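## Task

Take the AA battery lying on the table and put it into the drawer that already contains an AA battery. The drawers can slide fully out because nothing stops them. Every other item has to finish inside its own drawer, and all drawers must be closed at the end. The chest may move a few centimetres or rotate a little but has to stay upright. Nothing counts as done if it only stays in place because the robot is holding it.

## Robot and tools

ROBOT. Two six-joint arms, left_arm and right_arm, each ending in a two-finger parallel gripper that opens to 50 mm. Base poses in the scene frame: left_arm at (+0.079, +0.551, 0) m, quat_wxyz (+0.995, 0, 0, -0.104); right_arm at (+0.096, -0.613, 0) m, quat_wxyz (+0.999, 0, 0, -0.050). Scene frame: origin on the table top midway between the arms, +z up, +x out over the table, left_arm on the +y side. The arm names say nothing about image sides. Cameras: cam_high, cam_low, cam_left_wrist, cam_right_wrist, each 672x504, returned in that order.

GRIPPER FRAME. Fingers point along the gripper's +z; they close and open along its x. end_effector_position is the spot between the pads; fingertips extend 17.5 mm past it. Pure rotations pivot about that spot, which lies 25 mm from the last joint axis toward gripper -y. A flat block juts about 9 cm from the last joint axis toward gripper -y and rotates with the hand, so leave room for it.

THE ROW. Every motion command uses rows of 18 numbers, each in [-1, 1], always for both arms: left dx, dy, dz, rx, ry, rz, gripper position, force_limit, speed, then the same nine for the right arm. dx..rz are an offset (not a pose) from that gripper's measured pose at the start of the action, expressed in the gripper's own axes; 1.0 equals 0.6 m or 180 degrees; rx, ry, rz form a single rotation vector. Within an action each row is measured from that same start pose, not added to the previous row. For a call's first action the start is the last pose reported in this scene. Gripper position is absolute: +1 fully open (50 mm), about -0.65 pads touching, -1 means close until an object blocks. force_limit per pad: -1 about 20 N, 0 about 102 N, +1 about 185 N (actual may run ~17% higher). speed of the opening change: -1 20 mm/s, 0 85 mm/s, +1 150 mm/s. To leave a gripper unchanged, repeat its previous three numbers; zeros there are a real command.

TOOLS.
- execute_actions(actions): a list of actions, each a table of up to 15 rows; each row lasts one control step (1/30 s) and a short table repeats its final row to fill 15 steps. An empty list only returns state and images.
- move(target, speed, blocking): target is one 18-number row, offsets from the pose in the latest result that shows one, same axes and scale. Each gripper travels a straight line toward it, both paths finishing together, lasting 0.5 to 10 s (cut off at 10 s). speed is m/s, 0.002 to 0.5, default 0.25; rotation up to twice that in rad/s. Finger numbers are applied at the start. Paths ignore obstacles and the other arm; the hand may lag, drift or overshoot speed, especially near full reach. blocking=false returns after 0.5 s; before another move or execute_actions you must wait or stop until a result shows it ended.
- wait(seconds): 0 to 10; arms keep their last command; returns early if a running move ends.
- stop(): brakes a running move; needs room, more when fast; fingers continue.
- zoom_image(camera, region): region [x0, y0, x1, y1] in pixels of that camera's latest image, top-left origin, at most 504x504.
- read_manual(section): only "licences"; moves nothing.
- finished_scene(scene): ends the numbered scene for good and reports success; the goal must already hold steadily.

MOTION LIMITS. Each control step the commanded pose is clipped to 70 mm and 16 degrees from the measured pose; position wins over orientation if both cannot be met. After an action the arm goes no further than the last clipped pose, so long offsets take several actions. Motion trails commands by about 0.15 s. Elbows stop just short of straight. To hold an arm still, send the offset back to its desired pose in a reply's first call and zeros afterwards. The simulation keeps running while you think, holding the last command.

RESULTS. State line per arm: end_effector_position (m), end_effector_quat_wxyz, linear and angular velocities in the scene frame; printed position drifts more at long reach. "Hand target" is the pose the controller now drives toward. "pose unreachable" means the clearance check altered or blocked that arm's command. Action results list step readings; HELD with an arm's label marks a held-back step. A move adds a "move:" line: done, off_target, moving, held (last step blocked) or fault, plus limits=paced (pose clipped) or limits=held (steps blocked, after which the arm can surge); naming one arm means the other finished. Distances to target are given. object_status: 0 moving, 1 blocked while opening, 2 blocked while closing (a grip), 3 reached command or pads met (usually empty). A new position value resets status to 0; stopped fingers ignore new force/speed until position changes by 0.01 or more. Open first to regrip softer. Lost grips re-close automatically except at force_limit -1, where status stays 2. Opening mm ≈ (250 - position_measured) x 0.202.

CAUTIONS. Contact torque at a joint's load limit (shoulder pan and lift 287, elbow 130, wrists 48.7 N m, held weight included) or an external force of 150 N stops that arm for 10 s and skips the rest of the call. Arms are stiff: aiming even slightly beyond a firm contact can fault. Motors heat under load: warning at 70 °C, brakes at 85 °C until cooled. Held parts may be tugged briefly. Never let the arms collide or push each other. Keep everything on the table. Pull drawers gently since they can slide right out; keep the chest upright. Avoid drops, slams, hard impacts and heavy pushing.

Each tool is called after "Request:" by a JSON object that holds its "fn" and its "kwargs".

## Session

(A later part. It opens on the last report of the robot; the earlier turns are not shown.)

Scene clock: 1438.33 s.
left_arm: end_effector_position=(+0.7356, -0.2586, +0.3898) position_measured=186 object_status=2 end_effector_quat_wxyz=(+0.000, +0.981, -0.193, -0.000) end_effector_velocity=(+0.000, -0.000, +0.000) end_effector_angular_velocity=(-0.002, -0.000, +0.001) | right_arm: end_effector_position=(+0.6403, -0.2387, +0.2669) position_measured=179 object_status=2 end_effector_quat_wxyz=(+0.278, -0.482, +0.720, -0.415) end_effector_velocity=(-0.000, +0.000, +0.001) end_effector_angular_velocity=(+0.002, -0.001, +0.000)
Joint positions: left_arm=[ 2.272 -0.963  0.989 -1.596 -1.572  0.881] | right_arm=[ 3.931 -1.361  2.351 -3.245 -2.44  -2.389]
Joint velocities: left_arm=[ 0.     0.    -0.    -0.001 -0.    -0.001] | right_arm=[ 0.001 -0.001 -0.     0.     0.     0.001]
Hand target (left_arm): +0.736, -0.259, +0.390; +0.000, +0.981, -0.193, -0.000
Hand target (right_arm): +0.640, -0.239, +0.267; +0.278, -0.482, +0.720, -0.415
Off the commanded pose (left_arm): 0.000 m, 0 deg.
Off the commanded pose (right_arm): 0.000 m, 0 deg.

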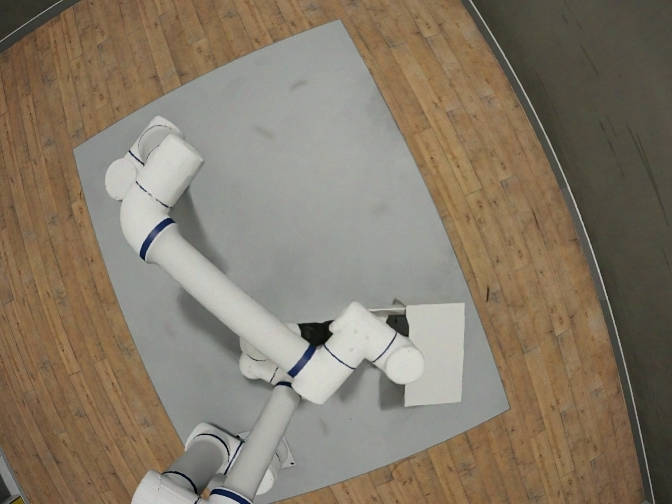

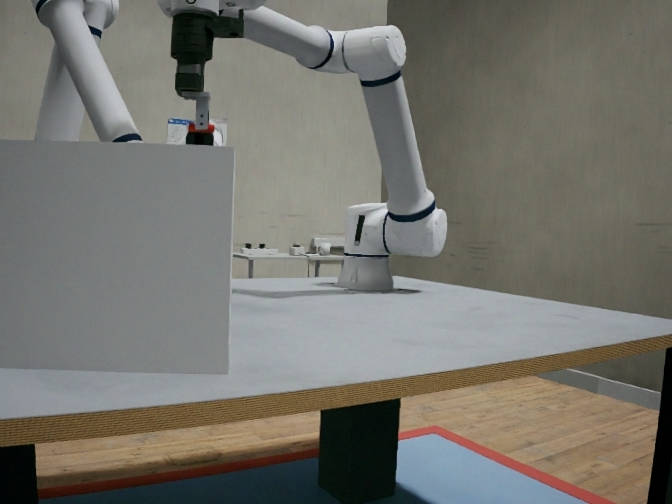

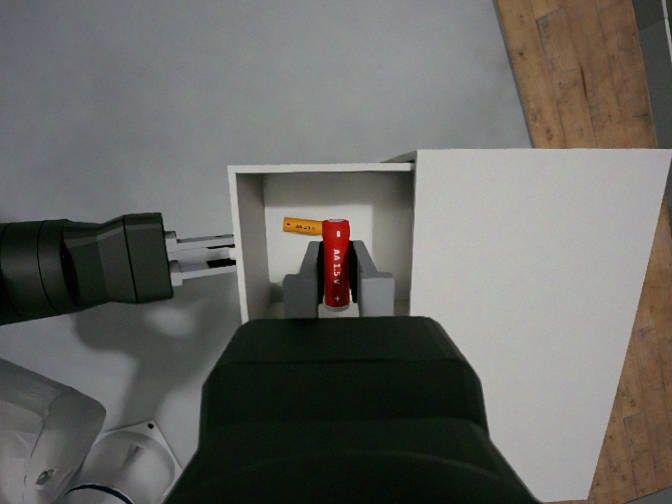

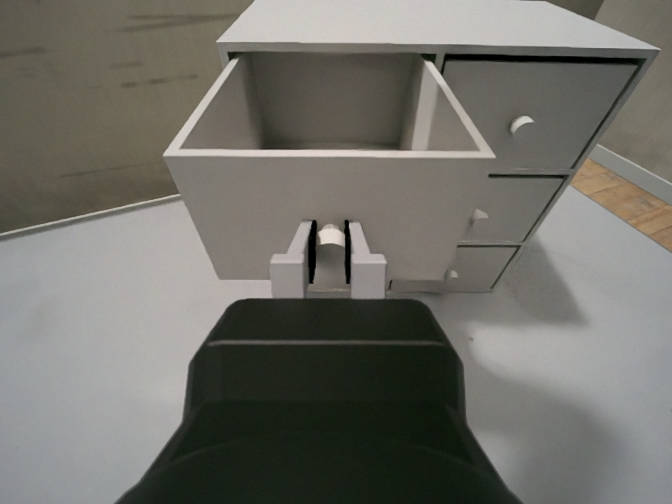

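Request:
{"fn": "move", "kwargs": {"target": [0.0133,-0.025,0.1747,0,0,0,-1,-0.4,0, 0,0.0058,-0.0101,0,0,0,-1,-0.3,0.2], "speed": 0.12}}

Scene clock: 1480.40 s.
left_arm: end_effector_position=(+0.7487, -0.2477, +0.2854) position_measured=186 object_status=2 end_effector_quat_wxyz=(+0.000, +0.981, -0.193, -0.000) end_effector_velocity=(+0.000, +0.000, -0.003) end_effector_angular_velocity=(-0.001, -0.000, +0.001) | right_arm: end_effector_position=(+0.6338, -0.2361, +0.2669) position_measured=179 object_status=2 end_effector_quat_wxyz=(+0.278, -0.482, +0.720, -0.415) end_effector_velocity=(-0.000, +0.000, -0.001) end_effector_angular_velocity=(+0.000, -0.000, +0.001)
Joint positions: left_arm=[ 2.288 -0.942  1.139 -1.768 -1.572  0.897] | right_arm=[ 3.942 -1.366  2.354 -3.233 -2.447 -2.374]
Joint velocities: left_arm=[ 0.001  0.001  0.004 -0.006 -0.    -0.001] | right_arm=[ 0.001  0.001  0.    -0.001 -0.     0.   ]
Hand target (left_arm): +0.749, -0.248, +0.285; +0.000, +0.981, -0.193, -0.000
Hand target (right_arm): +0.634, -0.236, +0.267; +0.278, -0.482, +0.720, -0.415
Off the commanded pose (left_arm): 0.000 m, 0 deg.
Off the commanded pose (right_arm): 0.000 m, 0 deg.
move: done

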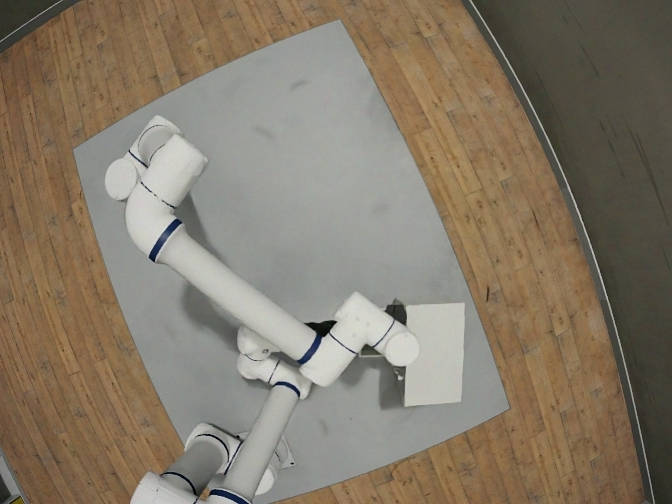

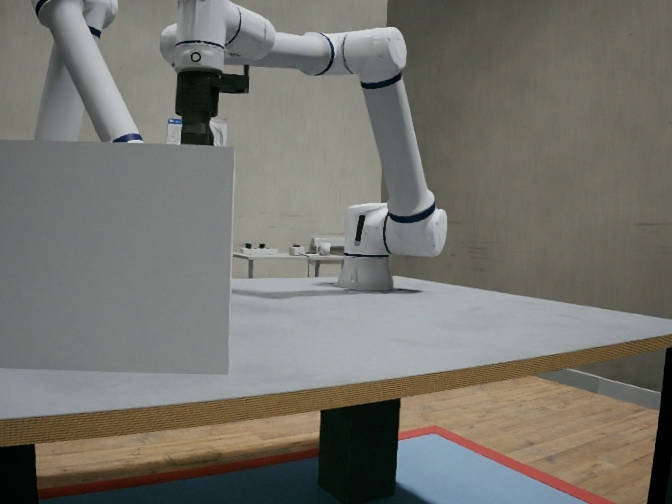

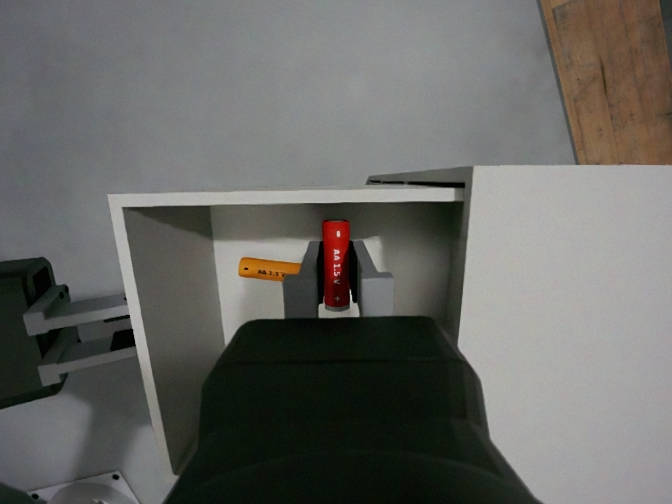

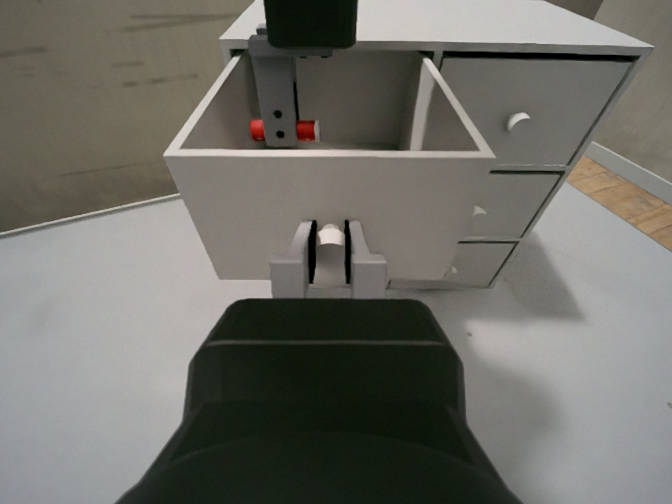

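Request:
{"fn": "zoom_image", "kwargs": {"camera": "cam_left_wrist", "region": [200,170,480,330]}}

Request:
{"fn": "zoom_image", "kwargs": {"camera": "cam_right_wrist", "region": [160,0,500,180]}}

Region (200, 170, 480, 330) of cam_left_wrist's 672x504 image, scaled by 1.800, with more detail than that image has; it fills the top 288 rows of this view, and the rest is white.

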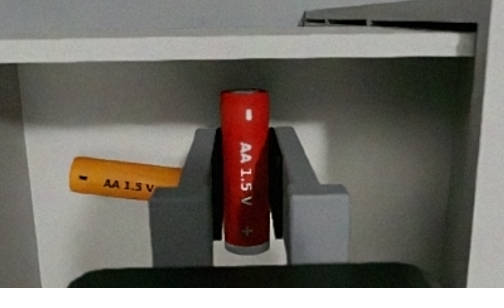

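Region (160, 0, 500, 180) of cam_right_wrist's 672x504 image, scaled by 1.482, with more detail than that image has; it fills the top 267 rows of this view, and the rest is white.

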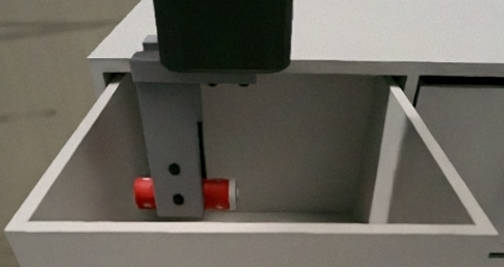

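Request:
{"fn": "move", "kwargs": {"target": [0.0033,-0.0083,0.029,0,0,0,-1,-0.4,0, 0,0,0,0,0,0,-1,-0.3,0.2], "speed": 0.05}}

Scene clock: 1556.83 s.
left_arm: end_effector_position=(+0.7524, -0.2439, +0.2684) position_measured=186 object_status=2 end_effector_quat_wxyz=(+0.000, +0.981, -0.193, -0.000) end_effector_velocity=(+0.001, +0.000, -0.003) end_effector_angular_velocity=(-0.001, -0.000, +0.001) | right_arm: end_effector_position=(+0.6338, -0.2361, +0.2669) position_measured=179 object_status=2 end_effector_quat_wxyz=(+0.278, -0.482, +0.720, -0.415) end_effector_velocity=(+0.000, -0.000, +0.000) end_effector_angular_velocity=(+0.001, -0.001, -0.001)
Joint positions: left_arm=[ 2.293 -0.937  1.161 -1.795 -1.572  0.902] | right_arm=[ 3.942 -1.366  2.354 -3.233 -2.447 -2.374]
Joint velocities: left_arm=[ 0.001  0.001  0.004 -0.005 -0.     0.   ] | right_arm=[-0.     0.    -0.    -0.001 -0.     0.   ]
Hand target (left_arm): +0.752, -0.244, +0.268; +0.000, +0.981, -0.193, -0.000
Hand target (right_arm): +0.634, -0.236, +0.267; +0.278, -0.482, +0.720, -0.415
Off the commanded pose (left_arm): 0.000 m, 0 deg.
Off the commanded pose (right_arm): 0.000 m, 0 deg.
move: done

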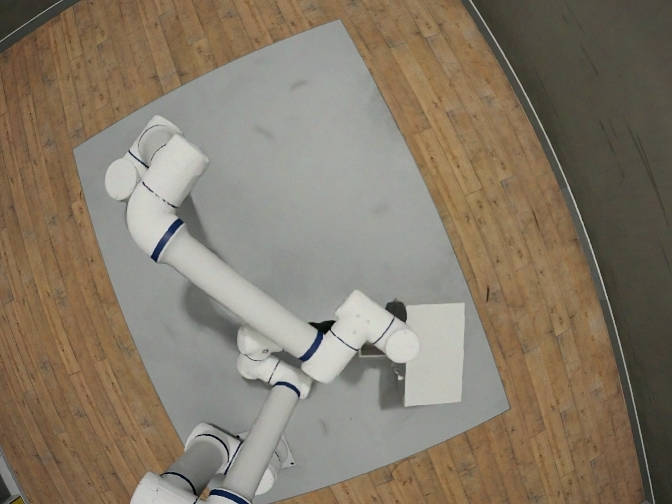

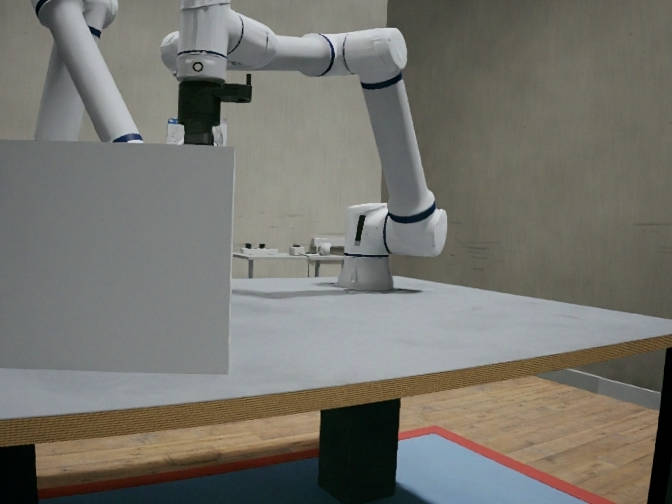

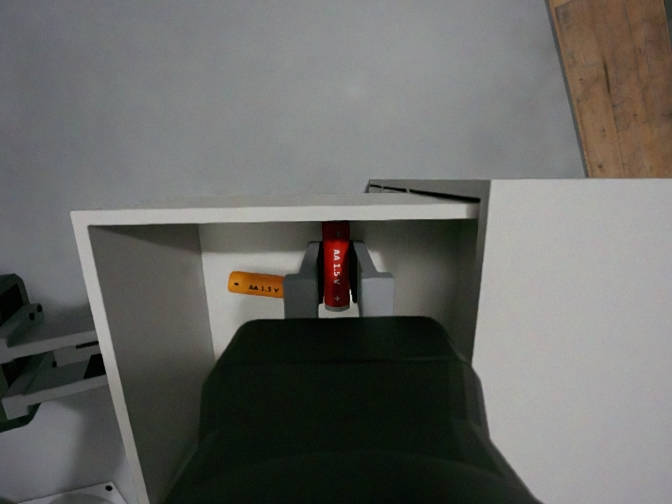

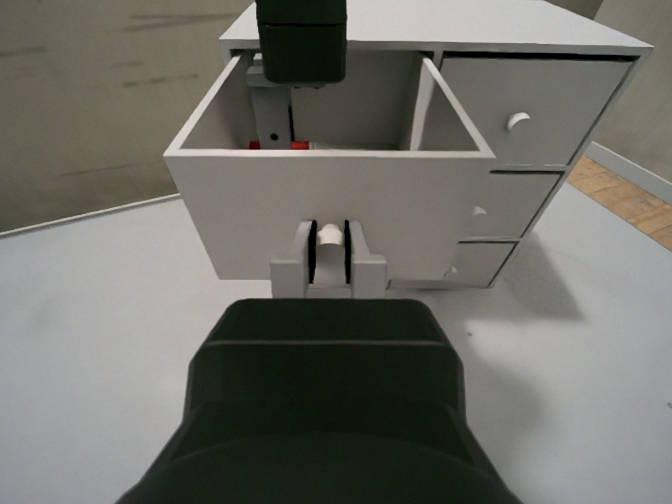

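Request:
{"fn": "zoom_image", "kwargs": {"camera": "cam_left_wrist", "region": [200,170,520,330]}}

Request:
{"fn": "zoom_image", "kwargs": {"camera": "cam_right_wrist", "region": [200,0,440,170]}}

Region (200, 170, 520, 330) of cam_left_wrist's 672x504 image, scaled by 1.575, with more detail than that image has.

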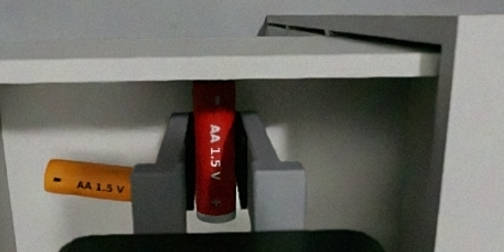

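Region (200, 0, 440, 170) of cam_right_wrist's 672x504 image, scaled by 2.100, with more detail than that image has; it fills the top 357 rows of this view, and the rest is white.

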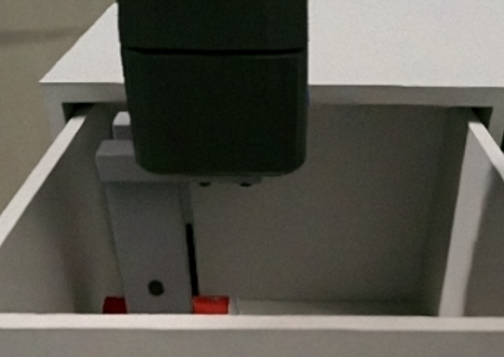

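Request:
{"fn": "move", "kwargs": {"target": [0,0,0.0173,0,0,0,-1,-0.4,0, 0,0,0,0,0,0,-1,-0.3,0.2], "speed": 0.03}}

Scene clock: 1587.57 s.
left_arm: end_effector_position=(+0.7525, -0.2438, +0.2583) position_measured=186 object_status=2 end_effector_quat_wxyz=(+0.000, +0.981, -0.193, -0.000) end_effector_velocity=(+0.000, +0.001, -0.004) end_effector_angular_velocity=(+0.003, +0.001, +0.000) | right_arm: end_effector_position=(+0.6338, -0.2361, +0.2669) position_measured=179 object_status=2 end_effector_quat_wxyz=(+0.278, -0.482, +0.720, -0.415) end_effector_velocity=(-0.000, +0.001, +0.000) end_effector_angular_velocity=(-0.000, -0.000, +0.001)
Joint positions: left_arm=[ 2.293 -0.933  1.172 -1.81  -1.572  0.902] | right_arm=[ 3.942 -1.366  2.354 -3.233 -2.447 -2.374]
Joint velocities: left_arm=[ 0.001  0.001  0.004 -0.002  0.     0.001] | right_arm=[ 0.001  0.    -0.    -0.     0.    -0.   ]
Hand target (left_arm): +0.752, -0.244, +0.258; +0.000, +0.981, -0.193, -0.000
Hand target (right_arm): +0.634, -0.236, +0.267; +0.278, -0.482, +0.720, -0.415
Off the commanded pose (left_arm): 0.000 m, 0 deg.
Off the commanded pose (right_arm): 0.000 m, 0 deg.
move: done

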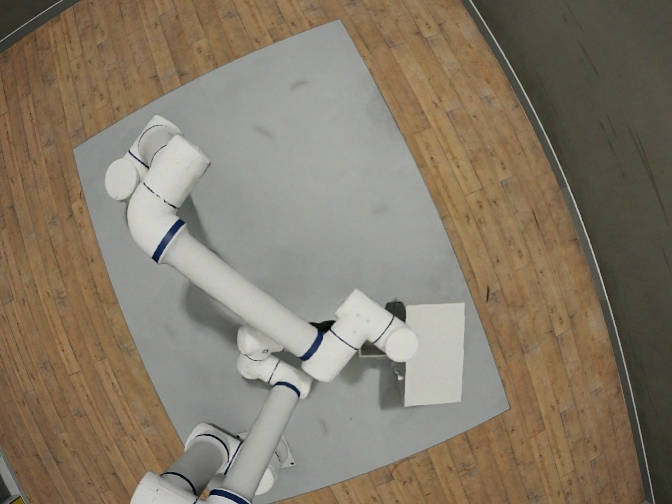

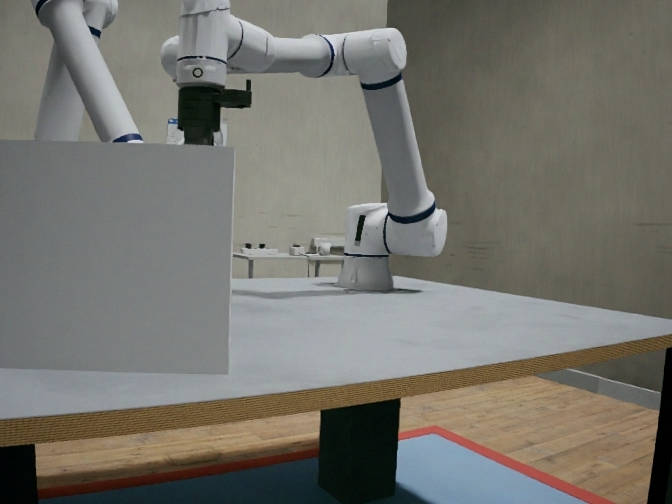

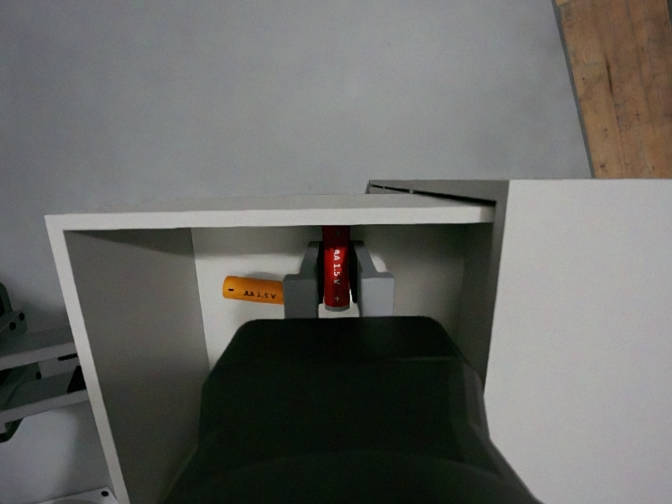

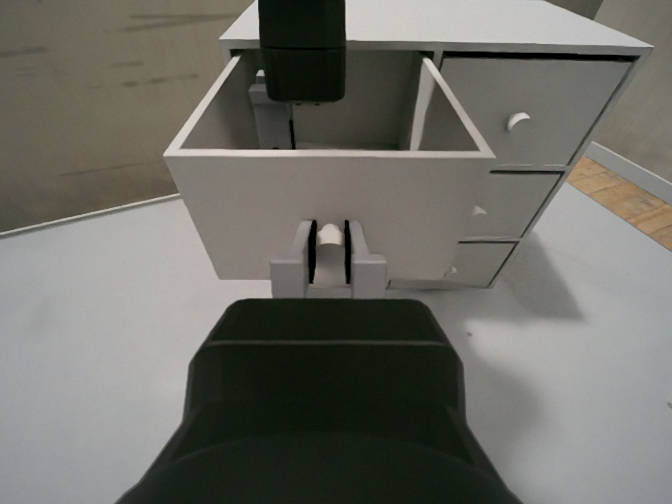

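Request:
{"fn": "zoom_image", "kwargs": {"camera": "cam_left_wrist", "region": [180,200,420,330]}}

Region (180, 200, 420, 330) of cam_left_wrist's 672x504 image, scaled by 2.100, with more detail than that image has; it fills the top 273 rows of this view, and the rest is white.

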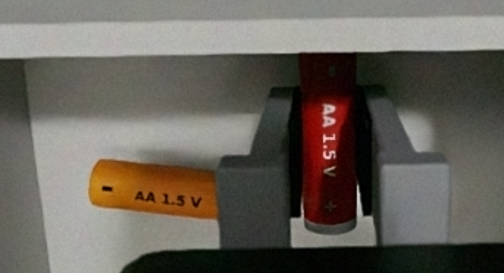

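Request:
{"fn": "execute_actions", "kwargs": {"actions": [[[0,0,0.001,0,0,0,-1,-0.4,0,0,0,0,0,0,0,-1,-0.3,0.2],[0,0,0.002,0,0,0,-1,-0.4,0,0,0,0,0,0,0,-1,-0.3,0.2],[0,0,0.003,0,0,0,-1,-0.4,0,0,0,0,0,0,0,-1,-0.3,0.2],[0,0,0.004,0,0,0,-1,-0.4,0,0,0,0,0,0,0,-1,-0.3,0.2]],[[0,0,0.001,0,0,0,-1,-0.4,0,0,0,0,0,0,0,-1,-0.3,0.2],[0,0,0.002,0,0,0,-1,-0.4,0,0,0,0,0,0,0,-1,-0.3,0.2],[0,0,0.003,0,0,0,-1,-0.4,0,0,0,0,0,0,0,-1,-0.3,0.2]]]}}

Scene clock: 1609.07 s.
left_arm: end_effector_position=(+0.7524, -0.2439, +0.2543) position_measured=186 object_status=2 end_effector_quat_wxyz=(+0.000, +0.981, -0.193, -0.000) end_effector_velocity=(-0.000, -0.001, +0.000) end_effector_angular_velocity=(-0.001, -0.000, +0.001) | right_arm: end_effector_position=(+0.6338, -0.2361, +0.2669) position_measured=179 object_status=2 end_effector_quat_wxyz=(+0.278, -0.482, +0.720, -0.415) end_effector_velocity=(-0.000, +0.000, +0.001) end_effector_angular_velocity=(-0.000, +0.001, +0.000)
Joint positions: left_arm=[ 2.293 -0.931  1.177 -1.816 -1.572  0.902] | right_arm=[ 3.942 -1.366  2.354 -3.233 -2.447 -2.374]
Joint velocities: left_arm=[-0.     0.    -0.001 -0.001 -0.    -0.002] | right_arm=[ 0.    -0.002 -0.     0.003  0.     0.   ]
Hand target (left_arm): +0.752, -0.244, +0.254; +0.000, +0.981, -0.193, -0.000
Hand target (right_arm): +0.634, -0.236, +0.267; +0.278, -0.482, +0.720, -0.415
Off the commanded pose (left_arm): 0.000 m, 0 deg.
Off the commanded pose (right_arm): 0.000 m, 0 deg.
Step readings (end_effector_position; steps 1 to 15: 1st action; 16 to 30: 2nd action):
0: left_arm (+0.7524, -0.2439, +0.2580) | right_arm (+0.6338, -0.2361, +0.2669)
1: left_arm (+0.7524, -0.2439, +0.2580) | right_arm (+0.6338, -0.2361, +0.2669)
2: left_arm (+0.7524, -0.2439, +0.2579) | right_arm (+0.6338, -0.2361, +0.2669)
4: left_arm (+0.7524, -0.2439, +0.2574) | right_arm (+0.6338, -0.2361, +0.2669)
8: left_arm (+0.7524, -0.2439, +0.2564) | right_arm (+0.6338, -0.2361, +0.2669)
15: left_arm (+0.7524, -0.2439, +0.2560) | right_arm (+0.6338, -0.2361, +0.2669)
16: left_arm (+0.7524, -0.2439, +0.2560) | right_arm (+0.6338, -0.2361, +0.2669)
17: left_arm (+0.7524, -0.2439, +0.2558) | right_arm (+0.6338, -0.2361, +0.2669)
19: left_arm (+0.7524, -0.2439, +0.2552) | right_arm (+0.6338, -0.2361, +0.2669)
23: left_arm (+0.7524, -0.2439, +0.2546) | right_arm (+0.6338, -0.2361, +0.2669)
30: end_effector_position above

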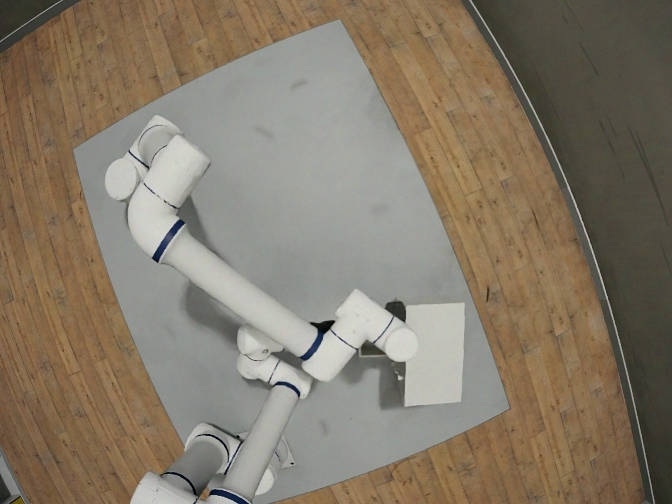

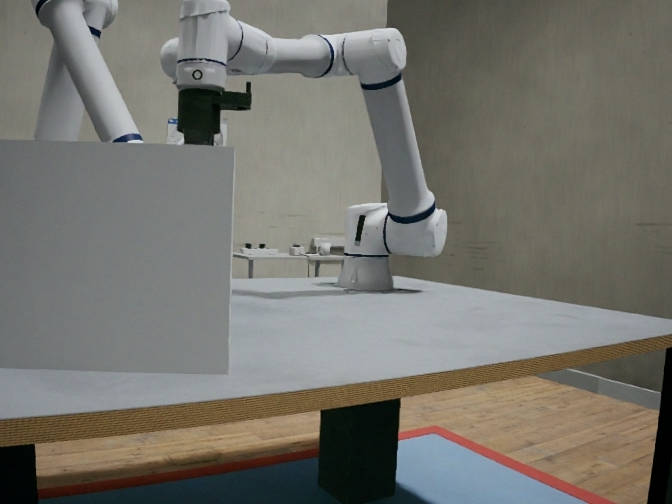

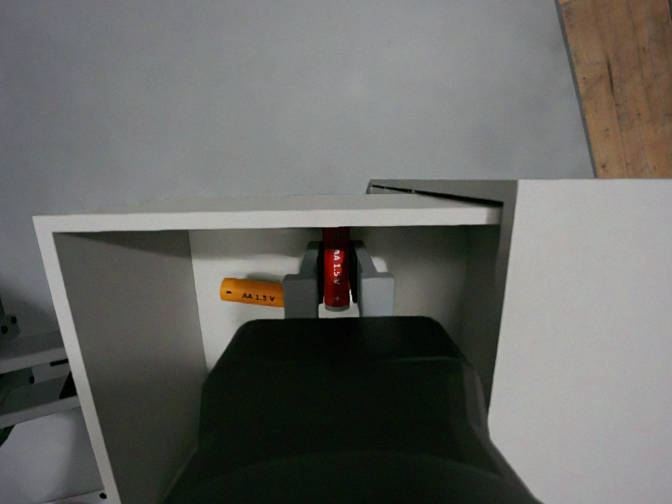

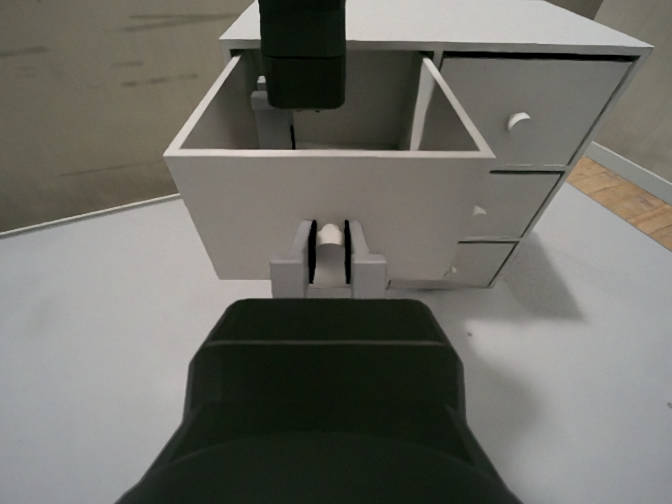

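Request:
{"fn": "execute_actions", "kwargs": {"actions": [[[0,0,0.0015,0,0,0,-1,-0.4,0,0,0,0,0,0,0,-1,-0.3,0.2],[0,0,0.003,0,0,0,-1,-0.4,0,0,0,0,0,0,0,-1,-0.3,0.2]],[[0,0,0.0015,0,0,0,-1,-0.4,0,0,0,0,0,0,0,-1,-0.3,0.2],[0,0,0.003,0,0,0,-1,-0.4,0,0,0,0,0,0,0,-1,-0.3,0.2]]]}}

Scene clock: 1617.13 s.
left_arm: end_effector_position=(+0.7524, -0.2439, +0.2508) position_measured=186 object_status=2 end_effector_quat_wxyz=(+0.000, +0.981, -0.193, -0.000) end_effector_velocity=(-0.000, +0.000, -0.001) end_effector_angular_velocity=(+0.001, +0.000, +0.001) | right_arm: end_effector_position=(+0.6338, -0.2361, +0.2669) position_measured=179 object_status=2 end_effector_quat_wxyz=(+0.278, -0.482, +0.720, -0.415) end_effector_velocity=(+0.000, -0.001, -0.001) end_effector_angular_velocity=(-0.002, +0.002, -0.001)
Joint positions: left_arm=[ 2.293 -0.93   1.181 -1.822 -1.572  0.902] | right_arm=[ 3.942 -1.366  2.354 -3.233 -2.447 -2.374]
Joint velocities: left_arm=[-0.     0.     0.002 -0.001  0.    -0.001] | right_arm=[-0.001 -0.     0.     0.003 -0.     0.   ]
Hand target (left_arm): +0.752, -0.244, +0.251; +0.000, +0.981, -0.193, -0.000
Hand target (right_arm): +0.634, -0.236, +0.267; +0.278, -0.482, +0.720, -0.415
Off the commanded pose (left_arm): 0.000 m, 0 deg.
Off the commanded pose (right_arm): 0.000 m, 0 deg.
Step readings (end_effector_position; steps 1 to 15: 1st action; 16 to 30: 2nd action):
0: left_arm (+0.7524, -0.2439, +0.2542) | right_arm (+0.6338, -0.2361, +0.2669)
1: left_arm (+0.7524, -0.2439, +0.2542) | right_arm (+0.6338, -0.2361, +0.2669)
2: left_arm (+0.7524, -0.2439, +0.2540) | right_arm (+0.6338, -0.2361, +0.2669)
4: left_arm (+0.7524, -0.2439, +0.2533) | right_arm (+0.6338, -0.2361, +0.2669)
8: left_arm (+0.7524, -0.2439, +0.2528) | right_arm (+0.6338, -0.2361, +0.2669)
15: left_arm (+0.7524, -0.2439, +0.2525) | right_arm (+0.6338, -0.2361, +0.2669)
16: left_arm (+0.7524, -0.2439, +0.2525) | right_arm (+0.6338, -0.2361, +0.2669)
17: left_arm (+0.7524, -0.2439, +0.2523) | right_arm (+0.6338, -0.2361, +0.2669)
19: left_arm (+0.7524, -0.2439, +0.2516) | right_arm (+0.6338, -0.2361, +0.2669)
23: left_arm (+0.7524, -0.2439, +0.2511) | right_arm (+0.6338, -0.2361, +0.2669)
30: end_effector_position above

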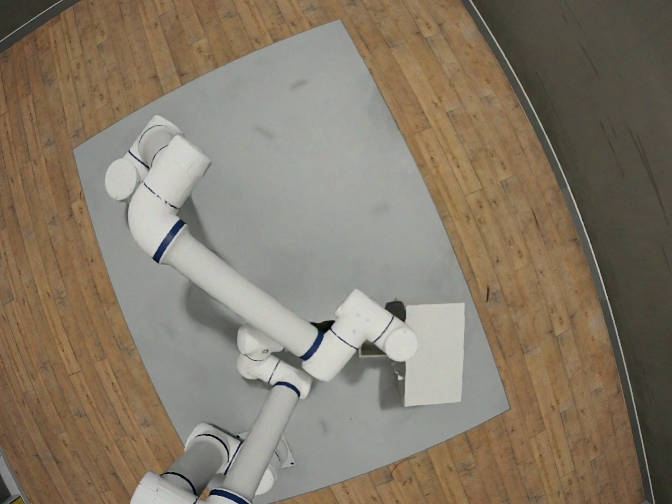

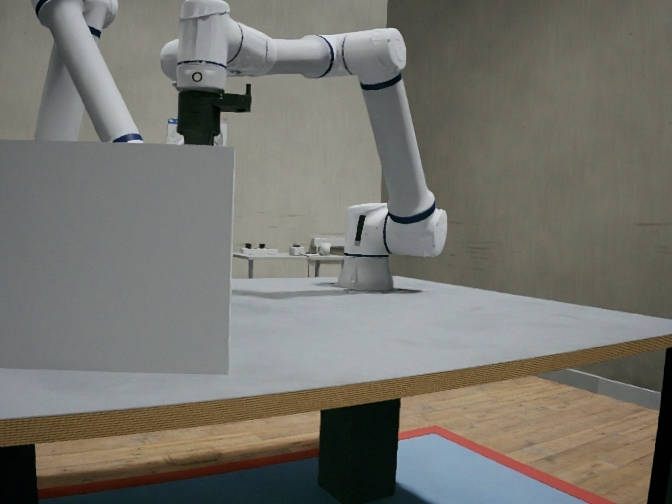

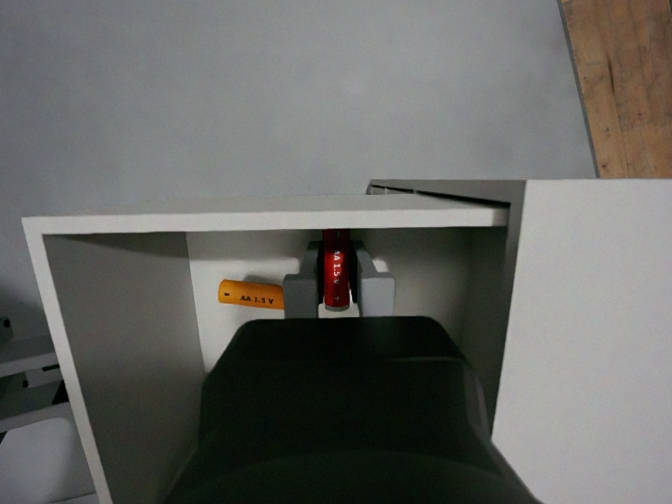

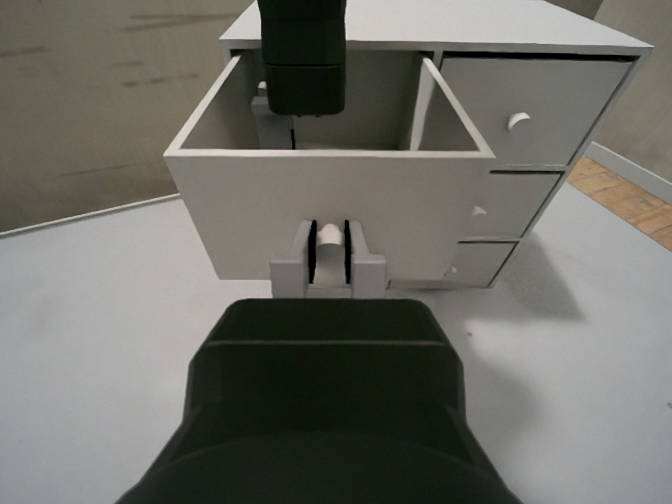

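Request:
{"fn": "zoom_image", "kwargs": {"camera": "cam_left_wrist", "region": [200,215,400,325]}}

Region (200, 215, 400, 325) of cam_left_wrist's 672x504 image, scaled by 2.520, with more detail than that image has; it fills the top 277 rows of this view, and the rest is white.

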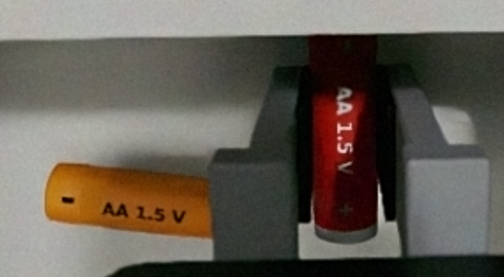

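Request:
{"fn": "execute_actions", "kwargs": {"actions": [[[0,0,0.0015,0,0,0,-1,-0.4,0,0,0,0,0,0,0,-1,-0.3,0.2],[0,0,0.003,0,0,0,-1,-0.4,0,0,0,0,0,0,0,-1,-0.3,0.2]],[[0,0,0.0015,0,0,0,-1,-0.4,0,0,0,0,0,0,0,-1,-0.3,0.2],[0,0,0.003,0,0,0,-1,-0.4,0,0,0,0,0,0,0,-1,-0.3,0.2]]]}}

Scene clock: 1635.87 s.
left_arm: end_effector_position=(+0.7524, -0.2439, +0.2473) position_measured=186 object_status=2 end_effector_quat_wxyz=(+0.000, +0.981, -0.193, -0.000) end_effector_velocity=(+0.000, -0.000, +0.000) end_effector_angular_velocity=(-0.001, -0.001, -0.002) | right_arm: end_effector_position=(+0.6338, -0.2361, +0.2669) position_measured=179 object_status=2 end_effector_quat_wxyz=(+0.278, -0.482, +0.720, -0.415) end_effector_velocity=(+0.000, -0.000, -0.000) end_effector_angular_velocity=(-0.001, +0.000, +0.000)
Joint positions: left_arm=[ 2.293 -0.928  1.184 -1.827 -1.572  0.902] | right_arm=[ 3.942 -1.366  2.354 -3.233 -2.447 -2.374]
Joint velocities: left_arm=[ 0.     0.    -0.001 -0.001 -0.     0.002] | right_arm=[-0.     0.001  0.    -0.001 -0.    -0.001]
Hand target (left_arm): +0.752, -0.244, +0.247; +0.000, +0.981, -0.193, -0.000
Hand target (right_arm): +0.634, -0.236, +0.267; +0.278, -0.482, +0.720, -0.415
Off the commanded pose (left_arm): 0.000 m, 0 deg.
Off the commanded pose (right_arm): 0.000 m, 0 deg.
Step readings (end_effector_position; steps 1 to 15: 1st action; 16 to 30: 2nd action):
0: left_arm (+0.7524, -0.2439, +0.2507) | right_arm (+0.6338, -0.2361, +0.2669)
1: left_arm (+0.7524, -0.2439, +0.2507) | right_arm (+0.6338, -0.2361, +0.2669)
2: left_arm (+0.7524, -0.2439, +0.2505) | right_arm (+0.6338, -0.2361, +0.2669)
4: left_arm (+0.7524, -0.2439, +0.2498) | right_arm (+0.6338, -0.2361, +0.2669)
8: left_arm (+0.7524, -0.2439, +0.2493) | right_arm (+0.6338, -0.2361, +0.2669)
15: left_arm (+0.7524, -0.2439, +0.2490) | right_arm (+0.6338, -0.2361, +0.2669)
16: left_arm (+0.7524, -0.2439, +0.2490) | right_arm (+0.6338, -0.2361, +0.2669)
17: left_arm (+0.7524, -0.2439, +0.2488) | right_arm (+0.6338, -0.2361, +0.2669)
19: left_arm (+0.7524, -0.2439, +0.2481) | right_arm (+0.6338, -0.2361, +0.2669)
23: left_arm (+0.7524, -0.2439, +0.2476) | right_arm (+0.6338, -0.2361, +0.2669)
30: end_effector_position above

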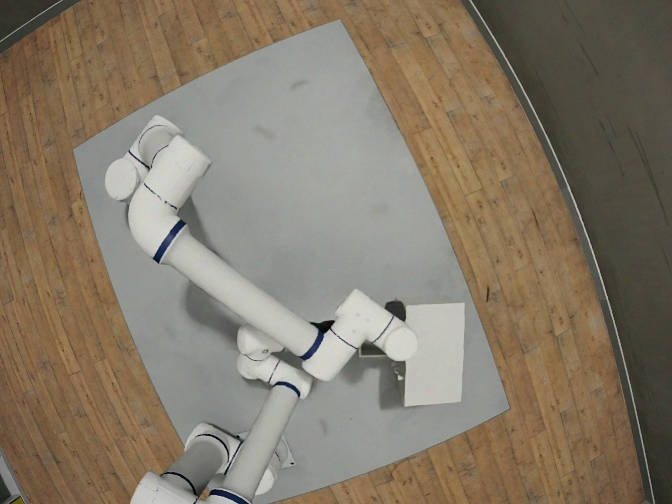

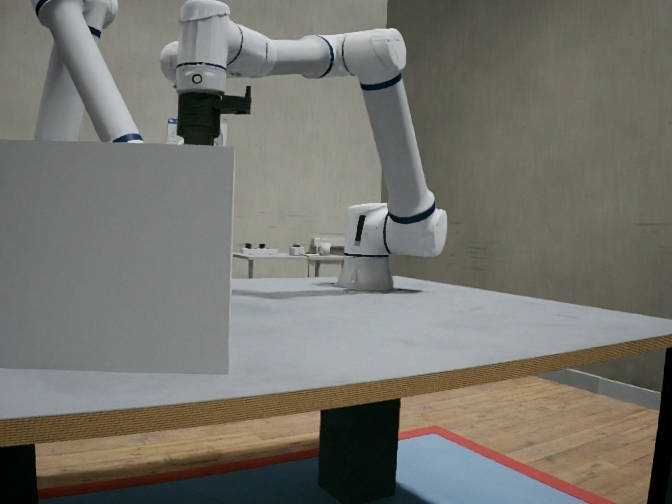

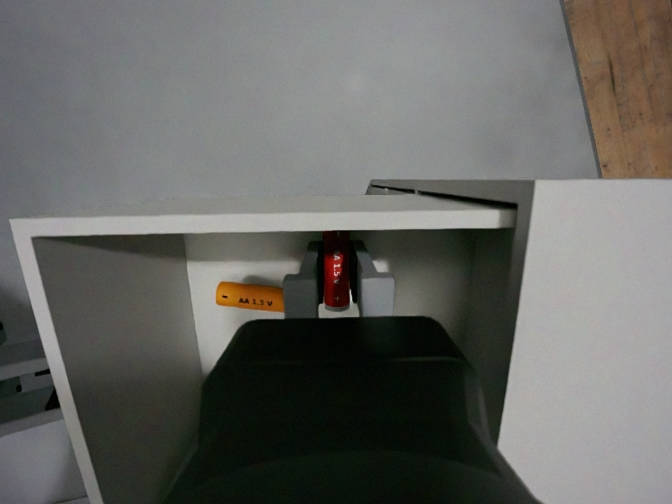

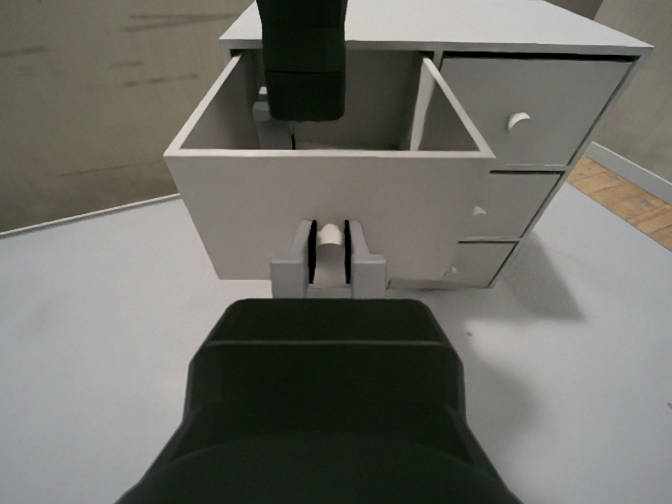

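Request:
{"fn": "zoom_image", "kwargs": {"camera": "cam_left_wrist", "region": [200,215,400,325]}}

Region (200, 215, 400, 325) of cam_left_wrist's 672x504 image, scaled by 2.520, with more detail than that image has; it fills the top 277 rows of this view, and the rest is white.

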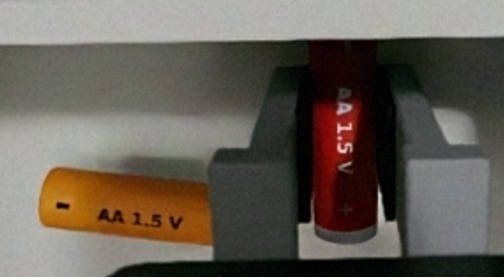

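Request:
{"fn": "execute_actions", "kwargs": {"actions": [[[0,0,0.0015,0,0,0,-1,-0.4,0,0,0,0,0,0,0,-1,-0.3,0.2],[0,0,0.003,0,0,0,-1,-0.4,0,0,0,0,0,0,0,-1,-0.3,0.2]],[[0,0,0.0015,0,0,0,-1,-0.4,0,0,0,0,0,0,0,-1,-0.3,0.2],[0,0,0.003,0,0,0,-1,-0.4,0,0,0,0,0,0,0,-1,-0.3,0.2]]]}}

Scene clock: 1663.33 s.
left_arm: end_effector_position=(+0.7524, -0.2439, +0.2438) position_measured=186 object_status=2 end_effector_quat_wxyz=(+0.000, +0.981, -0.193, -0.000) end_effector_velocity=(+0.000, +0.000, -0.000) end_effector_angular_velocity=(-0.001, -0.000, +0.000) | right_arm: end_effector_position=(+0.6338, -0.2361, +0.2669) position_measured=179 object_status=2 end_effector_quat_wxyz=(+0.278, -0.482, +0.720, -0.415) end_effector_velocity=(+0.000, +0.000, -0.001) end_effector_angular_velocity=(-0.002, +0.001, +0.001)
Joint positions: left_arm=[ 2.293 -0.927  1.188 -1.832 -1.572  0.902] | right_arm=[ 3.942 -1.366  2.354 -3.233 -2.447 -2.374]
Joint velocities: left_arm=[ 0.001  0.     0.    -0.001 -0.     0.   ] | right_arm=[-0.     0.001 -0.     0.    -0.    -0.001]
Hand target (left_arm): +0.752, -0.244, +0.244; +0.000, +0.981, -0.193, -0.000
Hand target (right_arm): +0.634, -0.236, +0.267; +0.278, -0.482, +0.720, -0.415
Off the commanded pose (left_arm): 0.000 m, 0 deg.
Off the commanded pose (right_arm): 0.000 m, 0 deg.
Step readings (end_effector_position; steps 1 to 15: 1st action; 16 to 30: 2nd action):
0: left_arm (+0.7524, -0.2439, +0.2472) | right_arm (+0.6338, -0.2361, +0.2669)
1: left_arm (+0.7524, -0.2439, +0.2472) | right_arm (+0.6338, -0.2361, +0.2669)
2: left_arm (+0.7524, -0.2439, +0.2470) | right_arm (+0.6338, -0.2361, +0.2669)
4: left_arm (+0.7524, -0.2439, +0.2463) | right_arm (+0.6338, -0.2361, +0.2669)
8: left_arm (+0.7524, -0.2439, +0.2458) | right_arm (+0.6338, -0.2361, +0.2669)
15: left_arm (+0.7524, -0.2439, +0.2456) | right_arm (+0.6338, -0.2361, +0.2669)
16: left_arm (+0.7524, -0.2439, +0.2455) | right_arm (+0.6338, -0.2361, +0.2669)
17: left_arm (+0.7524, -0.2439, +0.2453) | right_arm (+0.6338, -0.2361, +0.2669)
19: left_arm (+0.7524, -0.2439, +0.2446) | right_arm (+0.6338, -0.2361, +0.2669)
23: left_arm (+0.7524, -0.2439, +0.2441) | right_arm (+0.6338, -0.2361, +0.2669)
30: end_effector_position above

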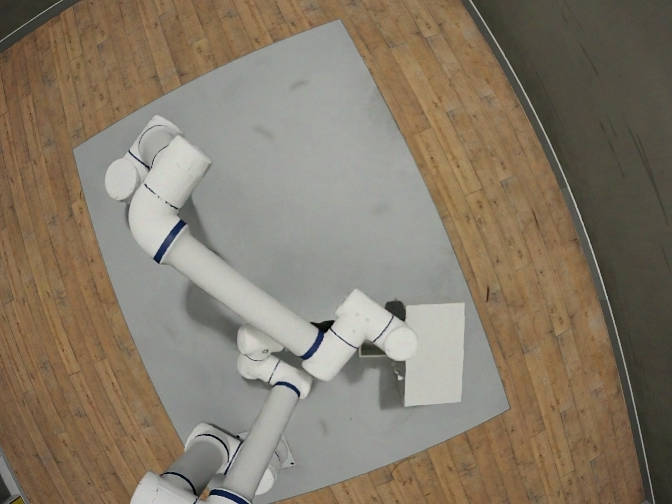

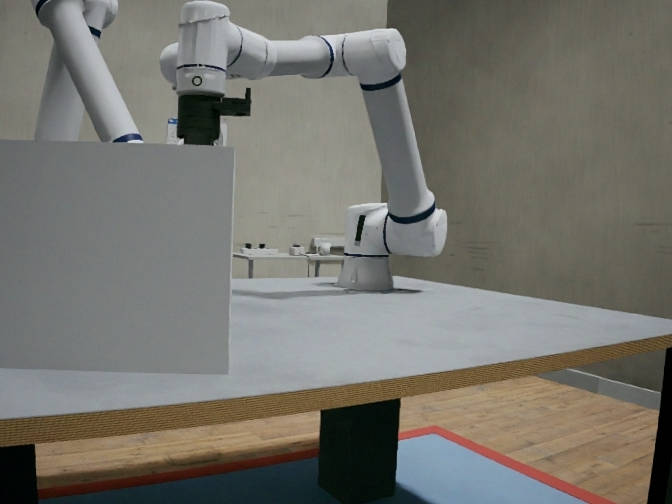

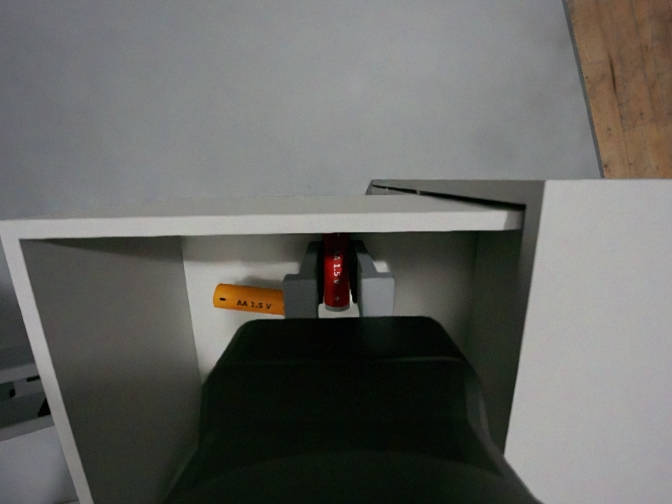

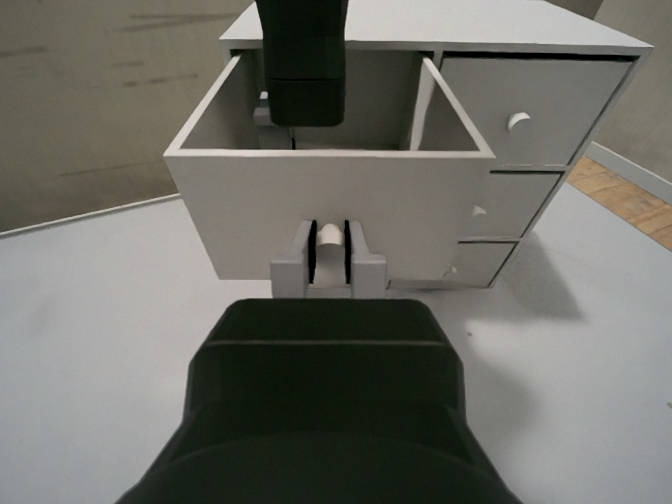

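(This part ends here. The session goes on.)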